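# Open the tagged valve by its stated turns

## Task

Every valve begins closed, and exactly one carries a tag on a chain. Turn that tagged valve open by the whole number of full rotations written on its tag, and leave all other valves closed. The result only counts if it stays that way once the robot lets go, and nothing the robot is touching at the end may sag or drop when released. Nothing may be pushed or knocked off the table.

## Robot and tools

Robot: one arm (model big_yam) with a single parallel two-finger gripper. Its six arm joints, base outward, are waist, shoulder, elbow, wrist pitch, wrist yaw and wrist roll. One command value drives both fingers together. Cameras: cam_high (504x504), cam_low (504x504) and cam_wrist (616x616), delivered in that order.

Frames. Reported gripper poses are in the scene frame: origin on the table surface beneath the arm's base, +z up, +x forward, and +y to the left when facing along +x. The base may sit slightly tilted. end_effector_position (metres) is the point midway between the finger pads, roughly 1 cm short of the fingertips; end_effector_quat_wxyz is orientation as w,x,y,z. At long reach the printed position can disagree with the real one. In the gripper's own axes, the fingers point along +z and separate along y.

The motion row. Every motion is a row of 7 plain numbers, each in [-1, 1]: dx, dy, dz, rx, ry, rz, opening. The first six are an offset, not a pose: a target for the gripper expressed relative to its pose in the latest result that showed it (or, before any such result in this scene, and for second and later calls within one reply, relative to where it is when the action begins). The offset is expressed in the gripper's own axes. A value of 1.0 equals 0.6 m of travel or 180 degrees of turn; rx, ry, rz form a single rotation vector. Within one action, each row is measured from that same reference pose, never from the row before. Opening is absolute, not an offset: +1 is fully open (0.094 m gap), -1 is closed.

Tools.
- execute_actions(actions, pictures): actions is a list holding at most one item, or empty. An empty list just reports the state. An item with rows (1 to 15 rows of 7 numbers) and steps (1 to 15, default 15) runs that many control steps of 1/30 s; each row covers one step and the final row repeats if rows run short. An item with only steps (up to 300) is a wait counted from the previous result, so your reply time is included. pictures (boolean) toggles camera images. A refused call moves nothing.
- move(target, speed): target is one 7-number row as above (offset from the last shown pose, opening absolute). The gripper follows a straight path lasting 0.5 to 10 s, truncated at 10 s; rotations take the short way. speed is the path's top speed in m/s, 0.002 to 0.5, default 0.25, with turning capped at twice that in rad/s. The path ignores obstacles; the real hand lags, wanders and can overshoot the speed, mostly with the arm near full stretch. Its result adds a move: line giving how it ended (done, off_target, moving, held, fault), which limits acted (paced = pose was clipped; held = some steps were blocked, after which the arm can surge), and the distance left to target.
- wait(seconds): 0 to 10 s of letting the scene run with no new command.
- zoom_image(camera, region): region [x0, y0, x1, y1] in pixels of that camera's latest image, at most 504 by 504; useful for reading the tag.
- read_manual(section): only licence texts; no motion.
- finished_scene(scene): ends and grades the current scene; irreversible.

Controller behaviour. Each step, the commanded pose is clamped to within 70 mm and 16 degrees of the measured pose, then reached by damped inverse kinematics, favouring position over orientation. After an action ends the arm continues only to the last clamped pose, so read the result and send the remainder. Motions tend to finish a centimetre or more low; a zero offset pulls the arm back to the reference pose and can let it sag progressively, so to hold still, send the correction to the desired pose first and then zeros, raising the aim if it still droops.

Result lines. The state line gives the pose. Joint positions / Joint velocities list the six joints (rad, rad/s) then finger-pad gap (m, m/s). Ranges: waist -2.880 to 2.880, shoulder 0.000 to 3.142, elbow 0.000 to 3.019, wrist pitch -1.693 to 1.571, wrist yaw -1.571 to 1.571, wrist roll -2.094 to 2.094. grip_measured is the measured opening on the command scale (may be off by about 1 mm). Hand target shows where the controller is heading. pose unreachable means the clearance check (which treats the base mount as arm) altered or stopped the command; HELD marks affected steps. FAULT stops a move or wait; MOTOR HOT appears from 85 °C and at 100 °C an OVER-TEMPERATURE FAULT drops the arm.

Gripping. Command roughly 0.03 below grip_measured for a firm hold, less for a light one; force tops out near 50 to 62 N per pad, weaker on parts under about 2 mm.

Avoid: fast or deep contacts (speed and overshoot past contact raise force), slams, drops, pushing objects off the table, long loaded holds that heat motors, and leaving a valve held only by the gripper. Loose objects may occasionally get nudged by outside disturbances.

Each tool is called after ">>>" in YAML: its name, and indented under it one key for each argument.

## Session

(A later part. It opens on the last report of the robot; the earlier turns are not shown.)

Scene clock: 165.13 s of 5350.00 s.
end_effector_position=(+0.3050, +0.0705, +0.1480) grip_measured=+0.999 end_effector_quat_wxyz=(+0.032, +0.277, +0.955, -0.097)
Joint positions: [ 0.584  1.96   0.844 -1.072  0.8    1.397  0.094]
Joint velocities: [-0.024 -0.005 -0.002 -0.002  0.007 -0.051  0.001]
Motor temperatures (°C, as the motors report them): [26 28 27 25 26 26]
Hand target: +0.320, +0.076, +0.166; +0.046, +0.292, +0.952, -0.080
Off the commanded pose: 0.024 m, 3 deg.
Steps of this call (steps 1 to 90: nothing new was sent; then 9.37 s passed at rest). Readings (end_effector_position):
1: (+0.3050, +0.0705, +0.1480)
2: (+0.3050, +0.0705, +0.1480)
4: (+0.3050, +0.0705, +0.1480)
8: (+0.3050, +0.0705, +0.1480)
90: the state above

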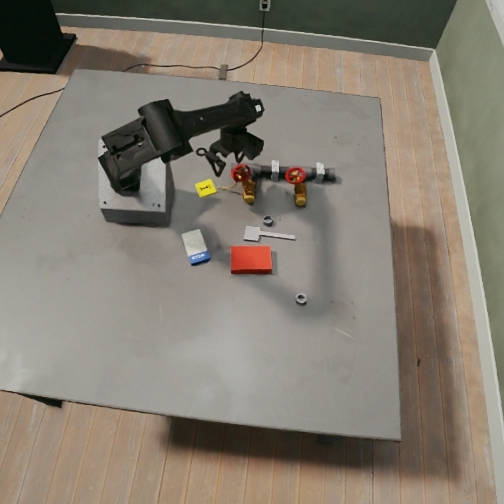

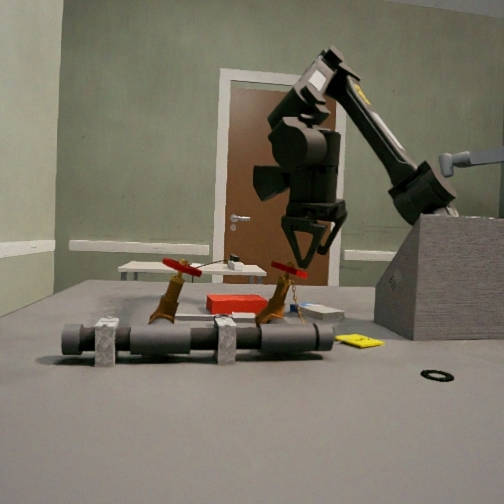

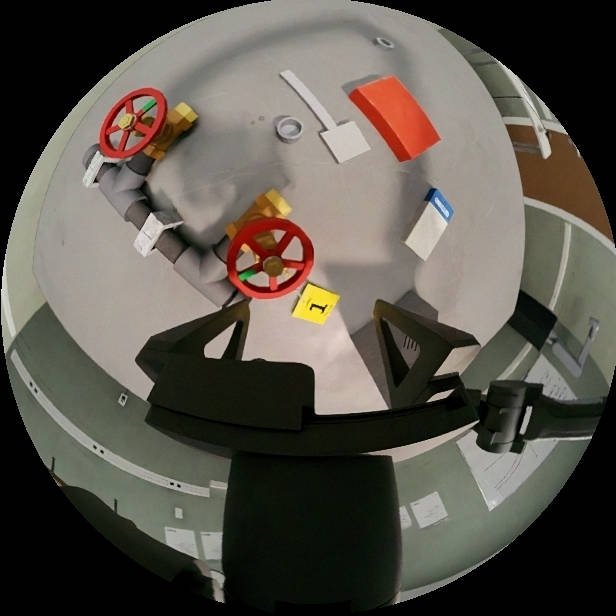

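>>> move:
  target: [-0.07,0.06,-0.033,0,0,-0.07,1]
  speed: 0.08

Scene clock: 169.67 s of 5350.00 s.
end_effector_position=(+0.3475, +0.0796, +0.1637) grip_measured=+1.000 end_effector_quat_wxyz=(+0.024, +0.174, +0.979, -0.100)
Joint positions: [ 0.567  2.003  0.976 -1.144  0.813  1.163  0.094]
Joint velocities: [-0.005  0.005 -0.002 -0.002 -0.007  0.037 -0.   ]
Motor temperatures (°C, as the motors report them): [26 28 27 25 26 26]
Hand target: +0.360, +0.081, +0.166; +0.022, +0.171, +0.980, -0.100
Off the commanded pose: 0.013 m, 1 deg.
move: off_target

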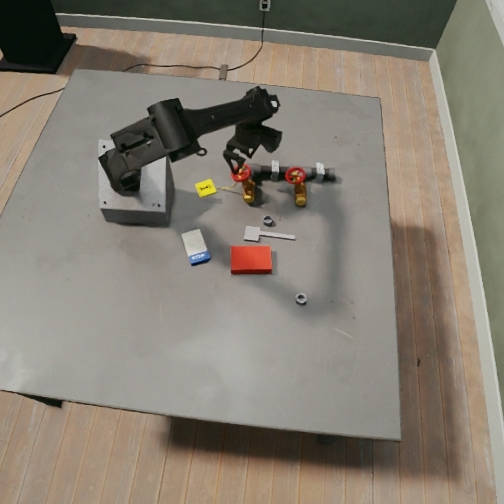

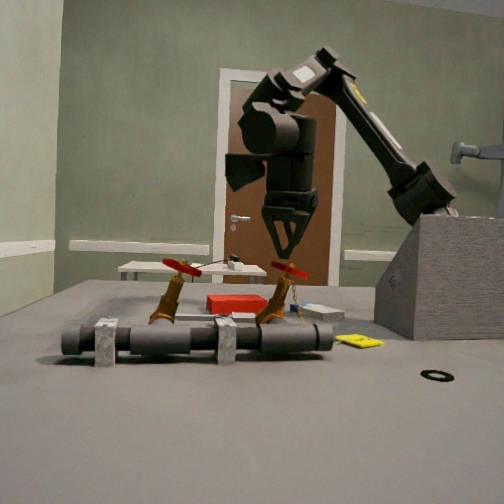

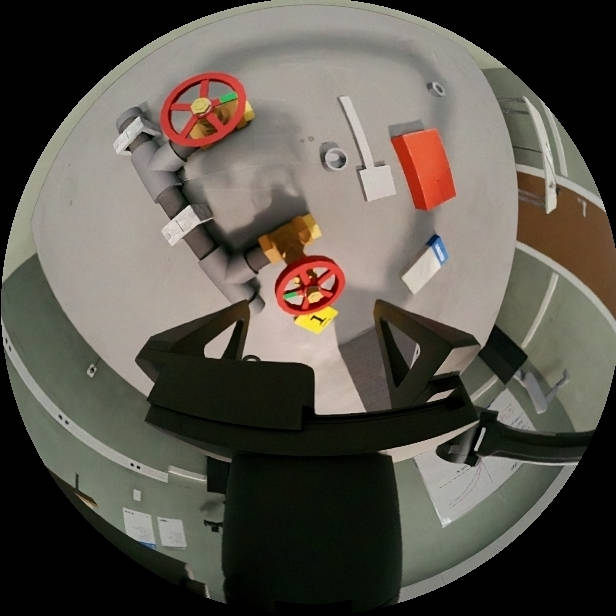

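>>> move:
  target: [-0.017,-0.012,0.015,-0.015,-0.04,0.11,1]
  speed: 0.08

Scene clock: 177.03 s of 5350.00 s.
end_effector_position=(+0.3474, +0.0712, +0.1520) grip_measured=+0.999 end_effector_quat_wxyz=(+0.099, +0.308, +0.941, -0.096)
Joint positions: [ 0.567  1.979  0.891 -0.998  0.923  1.391  0.094]
Joint velocities: [0.005 0.005 0.002 0.002 0.037 0.051 0.   ]
Motor temperatures (°C, as the motors report them): [26 28 27 25 26 26]
Hand target: +0.354, +0.067, +0.157; +0.106, +0.333, +0.933, -0.084
Off the commanded pose: 0.010 m, 3 deg.
After step 90, 1.73 s passed at rest.
move: off_target

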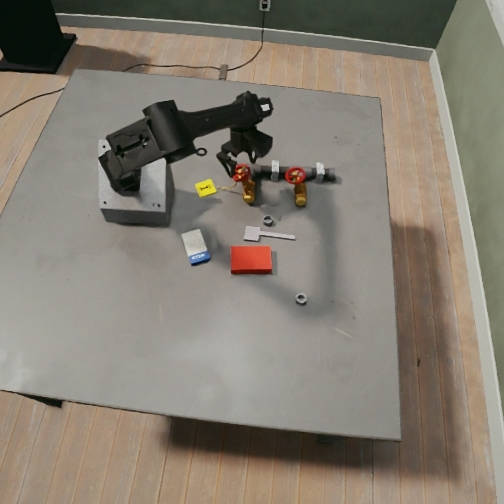

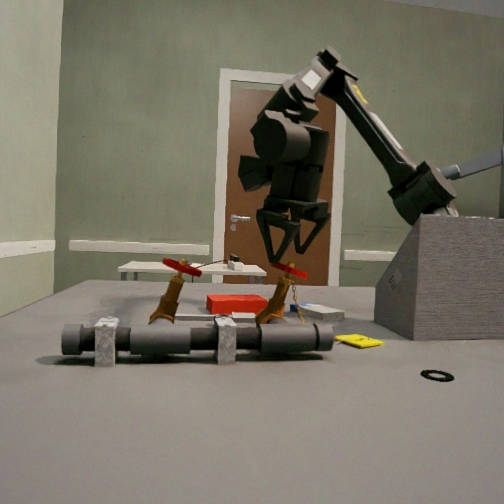

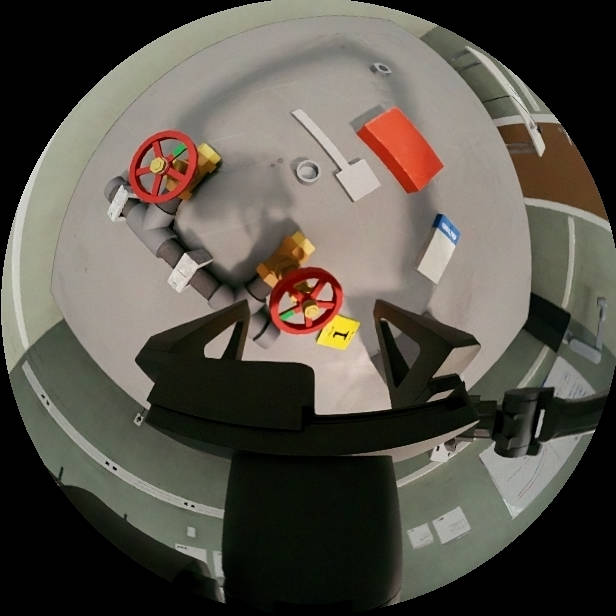

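>>> move:
  target: [-0.008,0,0.082,0,0,0,1]
  speed: 0.04

Scene clock: 180.70 s of 5350.00 s.
end_effector_position=(+0.3568, +0.0551, +0.1113) grip_measured=+0.999 end_effector_quat_wxyz=(+0.101, +0.314, +0.939, -0.095)
Joint positions: [ 0.46   1.992  0.838 -0.795  0.972  1.237  0.094]
Joint velocities: [ 0.005 -0.024  0.007  0.002 -0.081 -0.081 -0.001]
Motor temperatures (°C, as the motors report them): [26 28 27 25 26 26]
Hand target: +0.357, +0.056, +0.106; +0.099, +0.308, +0.941, -0.097
Off the commanded pose: 0.006 m, 1 deg.
move: done

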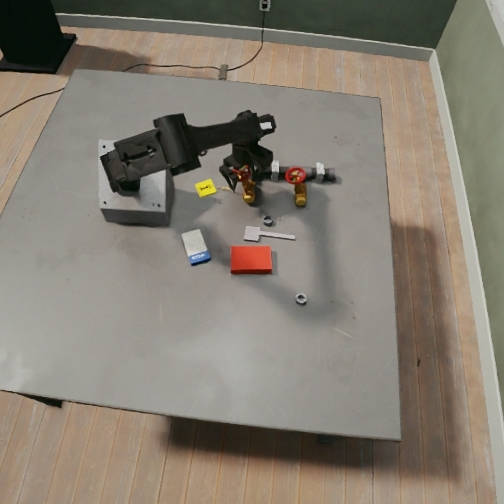

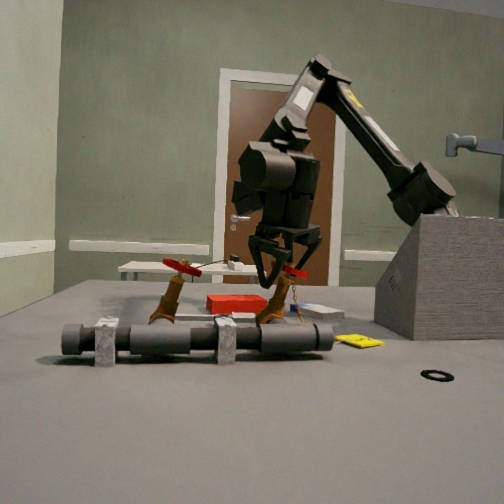

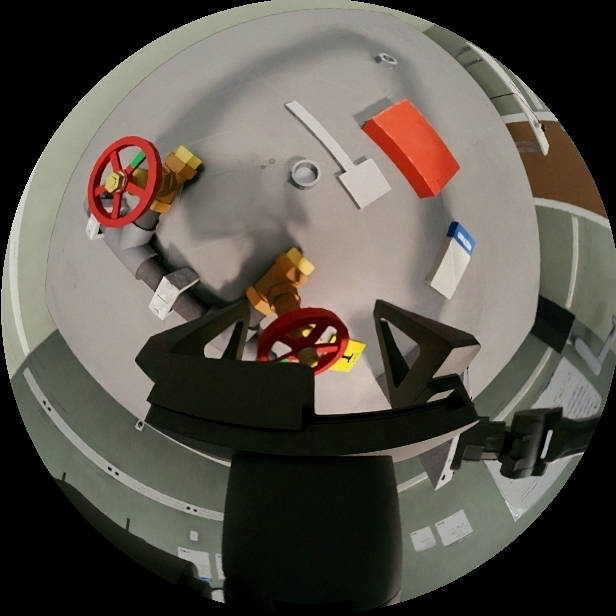

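Adjust (−.004,+.006,−.014).

>>> move:
  target: [0.011,0.004,0.025,0,0,0,1]
  speed: 0.03

>>> move:
  target: [0,0,0,0,0,0,0]

Scene clock: 183.63 s of 5350.00 s.
end_effector_position=(+0.3544, +0.0567, +0.1005) grip_measured=+0.999 end_effector_quat_wxyz=(+0.103, +0.318, +0.938, -0.093)
Joint positions: [ 0.446  2.007  0.82  -0.736  0.978  1.217  0.094]
Joint velocities: [-0.015  0.005 -0.012  0.002  0.007  0.051 -0.   ]
Motor temperatures (°C, as the motors report them): [26 28 27 25 26 26]
Hand target: +0.355, +0.057, +0.095; +0.101, +0.314, +0.939, -0.096
Off the commanded pose: 0.006 m, 1 deg.
move: done

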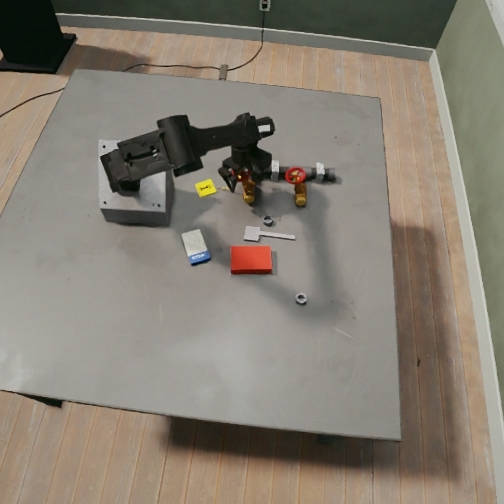

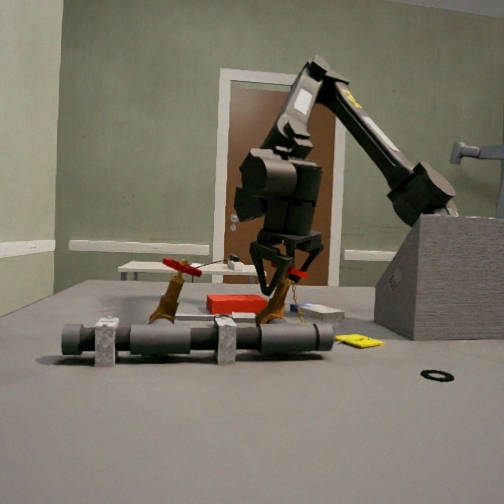

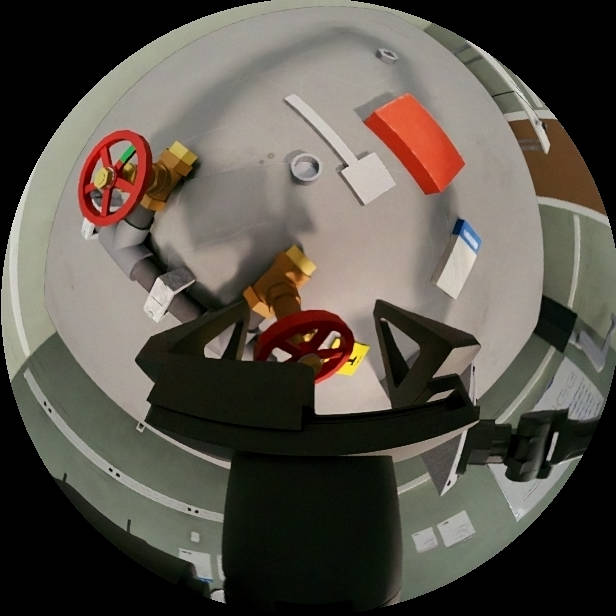

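Scene clock: 184.13 s of 5350.00 s.
end_effector_position=(+0.3559, +0.0592, +0.0998) grip_measured=+0.176 end_effector_quat_wxyz=(+0.102, +0.323, +0.937, -0.089)
Joint positions: [ 0.446  2.011  0.824 -0.729  0.971  1.222  0.055]
Joint velocities: [-0.005  0.015  0.007  0.012  0.037 -0.066 -0.   ]
Motor temperatures (°C, as the motors report them): [26 28 27 25 26 26]
Hand target: +0.355, +0.057, +0.101; +0.103, +0.318, +0.938, -0.093
Off the commanded pose: 0.003 m, 1 deg.
move: done

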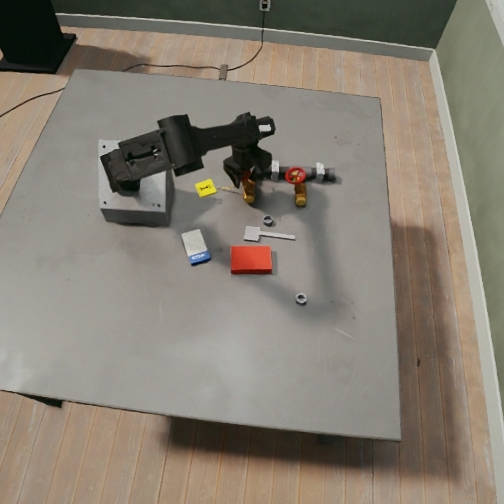

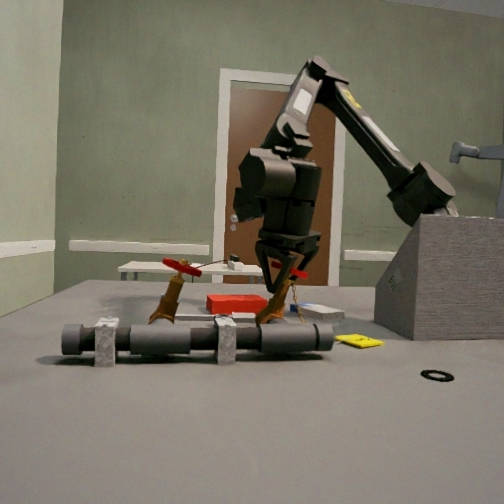

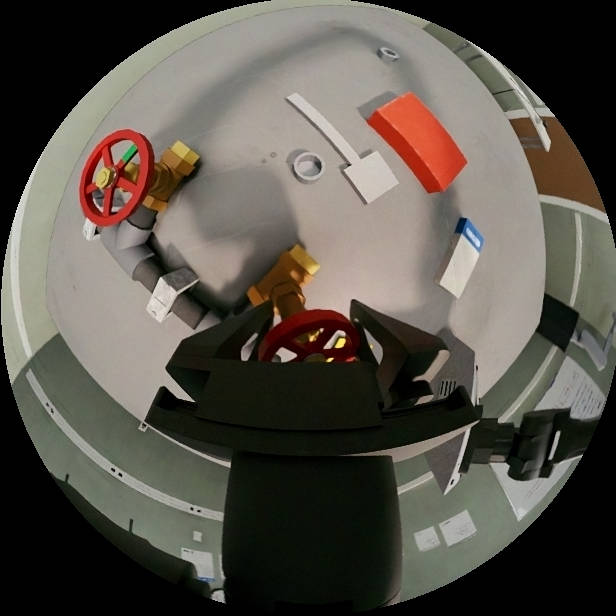

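>>> move:
  target: [0,0,0,0,0,-0.5,0]
  speed: 0.3

>>> move:
  target: [0,0,0,0,0,-0.56,0]
  speed: 0.3

>>> move:
  target: [0,0,0,0,0,0,1]

>>> move:
  target: [0,0,-0.14,0,0,0.3,1]
  speed: 0.08

Scene clock: 191.00 s of 5350.00 s.
end_effector_position=(+0.3587, +0.0717, +0.0912) grip_measured=+0.208 end_effector_quat_wxyz=(+0.021, -0.359, +0.923, -0.140)
Joint positions: [ 0.453  2.064  0.844 -0.709  0.979 -0.17   0.057]
Joint velocities: [-0.005 -0.005  0.002  0.037 -0.022 -0.007  0.001]
Motor temperatures (°C, as the motors report them): [26 28 26 25 26 26]
Hand target: +0.356, +0.060, +0.099; +0.005, -0.429, +0.892, -0.139
Off the commanded pose: 0.015 m, 9 deg.
After step 90, 0.23 s passed at rest.
move: off_target; limits=paced

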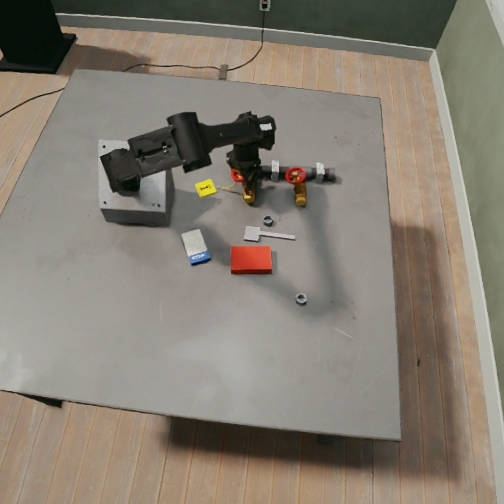

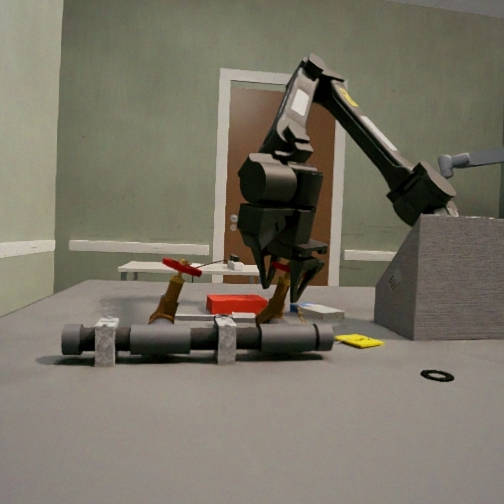

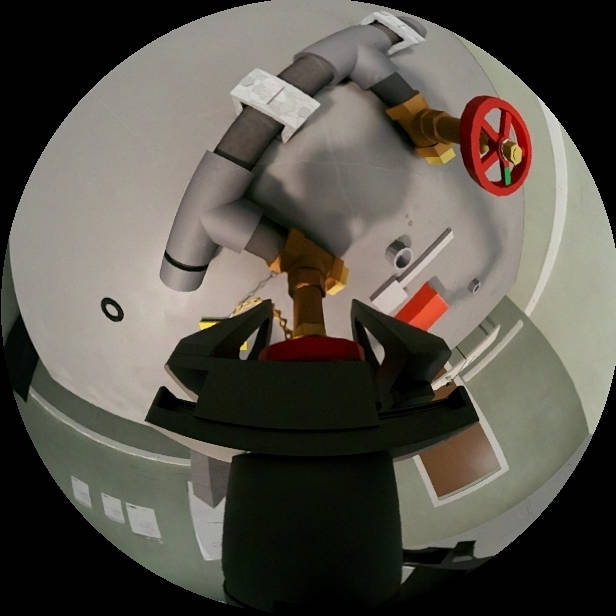

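Scene clock: 194.47 s of 5350.00 s.
end_effector_position=(+0.3530, +0.0631, +0.0852) grip_measured=+0.157 end_effector_quat_wxyz=(+0.104, +0.890, -0.424, +0.130)
Joint positions: [ 0.446  2.081  0.833 -0.718  1.031 -1.657  0.054]
Joint velocities: [ 0.005 -0.015  0.022 -0.007  0.022  0.022 -0.001]
Motor temperatures (°C, as the motors report them): [26 28 26 25 26 27]
Hand target: +0.358, +0.072, +0.091; +0.105, +0.935, -0.322, +0.107
Off the commanded pose: 0.012 m, 14 deg.
move: off_target; limits=paced

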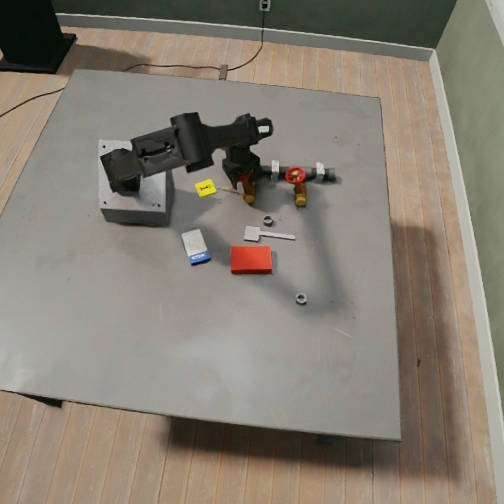

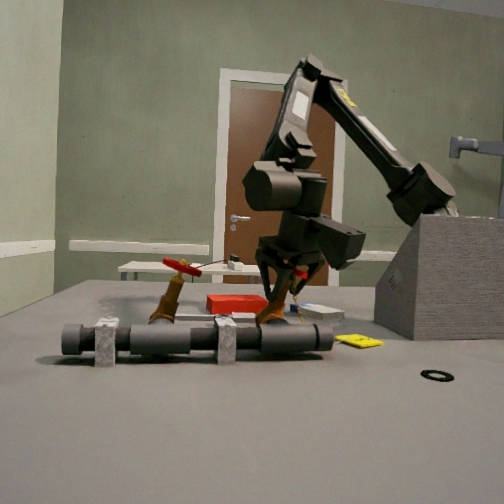

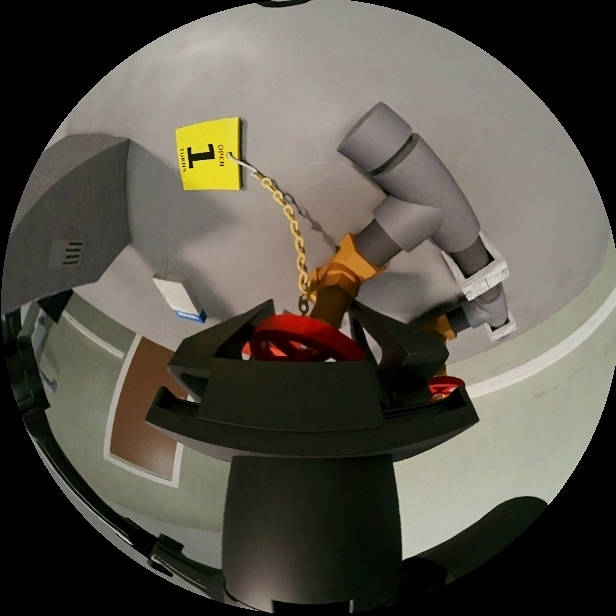

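Scene clock: 194.97 s of 5350.00 s.
end_effector_position=(+0.3524, +0.0627, +0.0849) grip_measured=+0.998 end_effector_quat_wxyz=(+0.104, +0.889, -0.426, +0.130)
Joint positions: [ 0.446  2.081  0.831 -0.717  1.032 -1.65   0.094]
Joint velocities: [ 0.005  0.005  0.002 -0.007 -0.007 -0.037 -0.001]
Motor temperatures (°C, as the motors report them): [26 28 26 25 26 27]
Hand target: +0.353, +0.063, +0.085; +0.104, +0.890, -0.424, +0.130
Off the commanded pose: 0.001 m, 0 deg.
move: done

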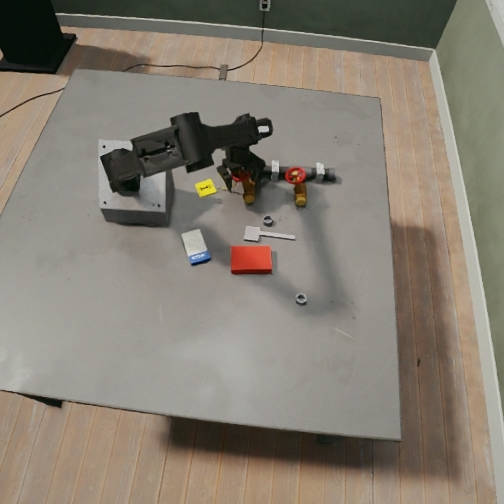

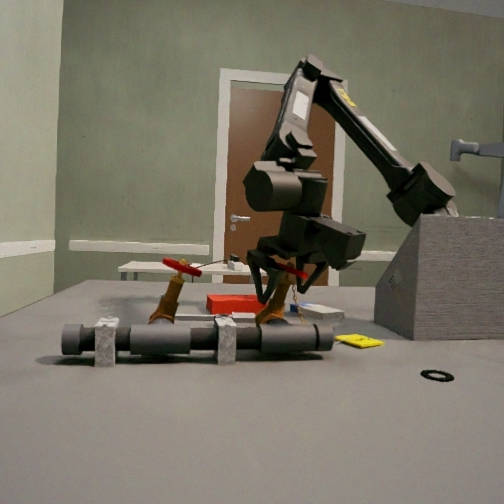

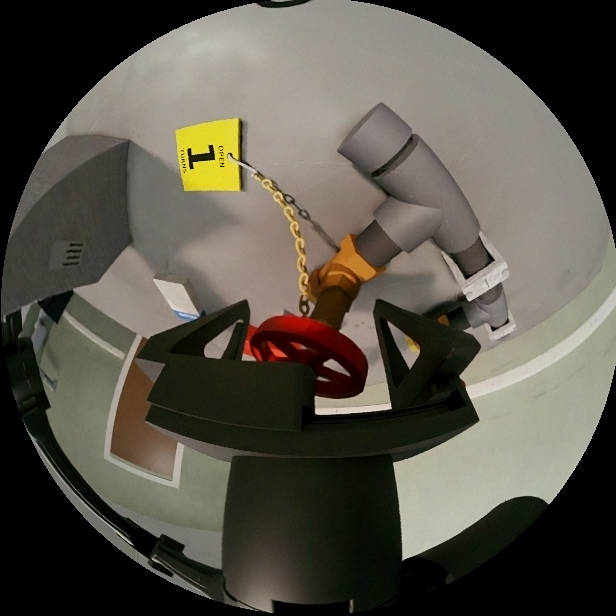

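Scene clock: 201.23 s of 5350.00 s.
end_effector_position=(+0.3249, +0.0816, +0.1450) grip_measured=+0.998 end_effector_quat_wxyz=(-0.056, -0.615, +0.770, -0.160)
Joint positions: [ 0.615  2.062  0.897 -1.088  0.935 -0.438  0.094]
Joint velocities: [ 0.005 -0.005  0.007 -0.032 -0.037  0.007 -0.   ]
Motor temperatures (°C, as the motors report them): [26 28 27 25 26 26]
Hand target: +0.341, +0.088, +0.165; -0.032, -0.600, +0.783, -0.161
Off the commanded pose: 0.025 m, 3 deg.
move: off_target

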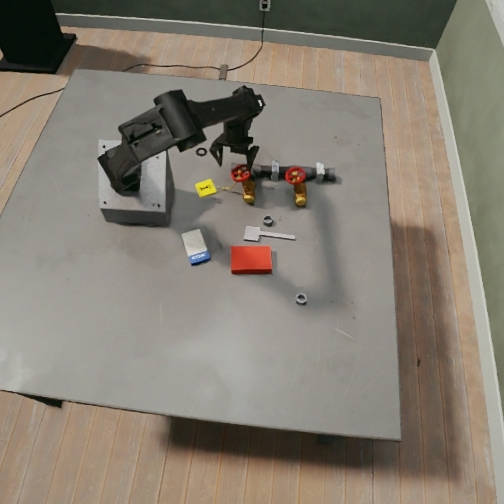

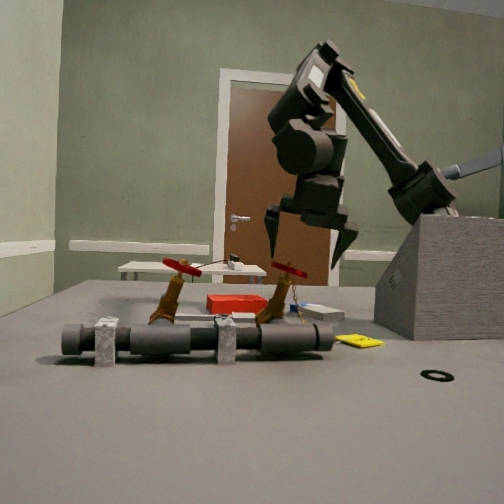

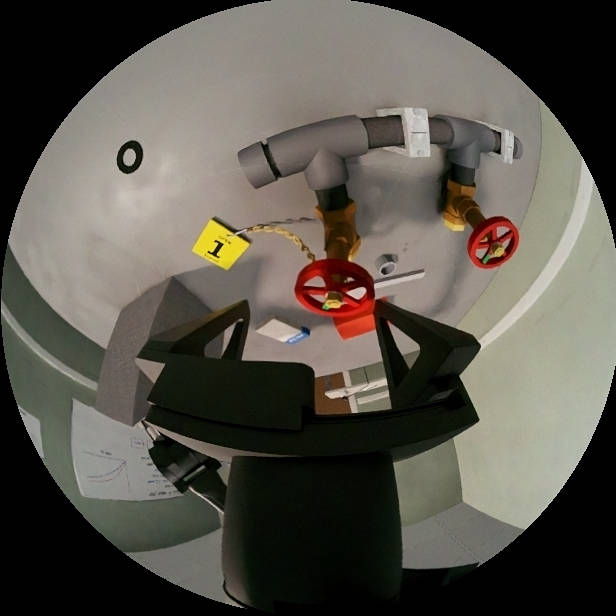

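Green spokes appear to match.

>>> finished_scene:
  scene: 2

The scene is finished: the task was done.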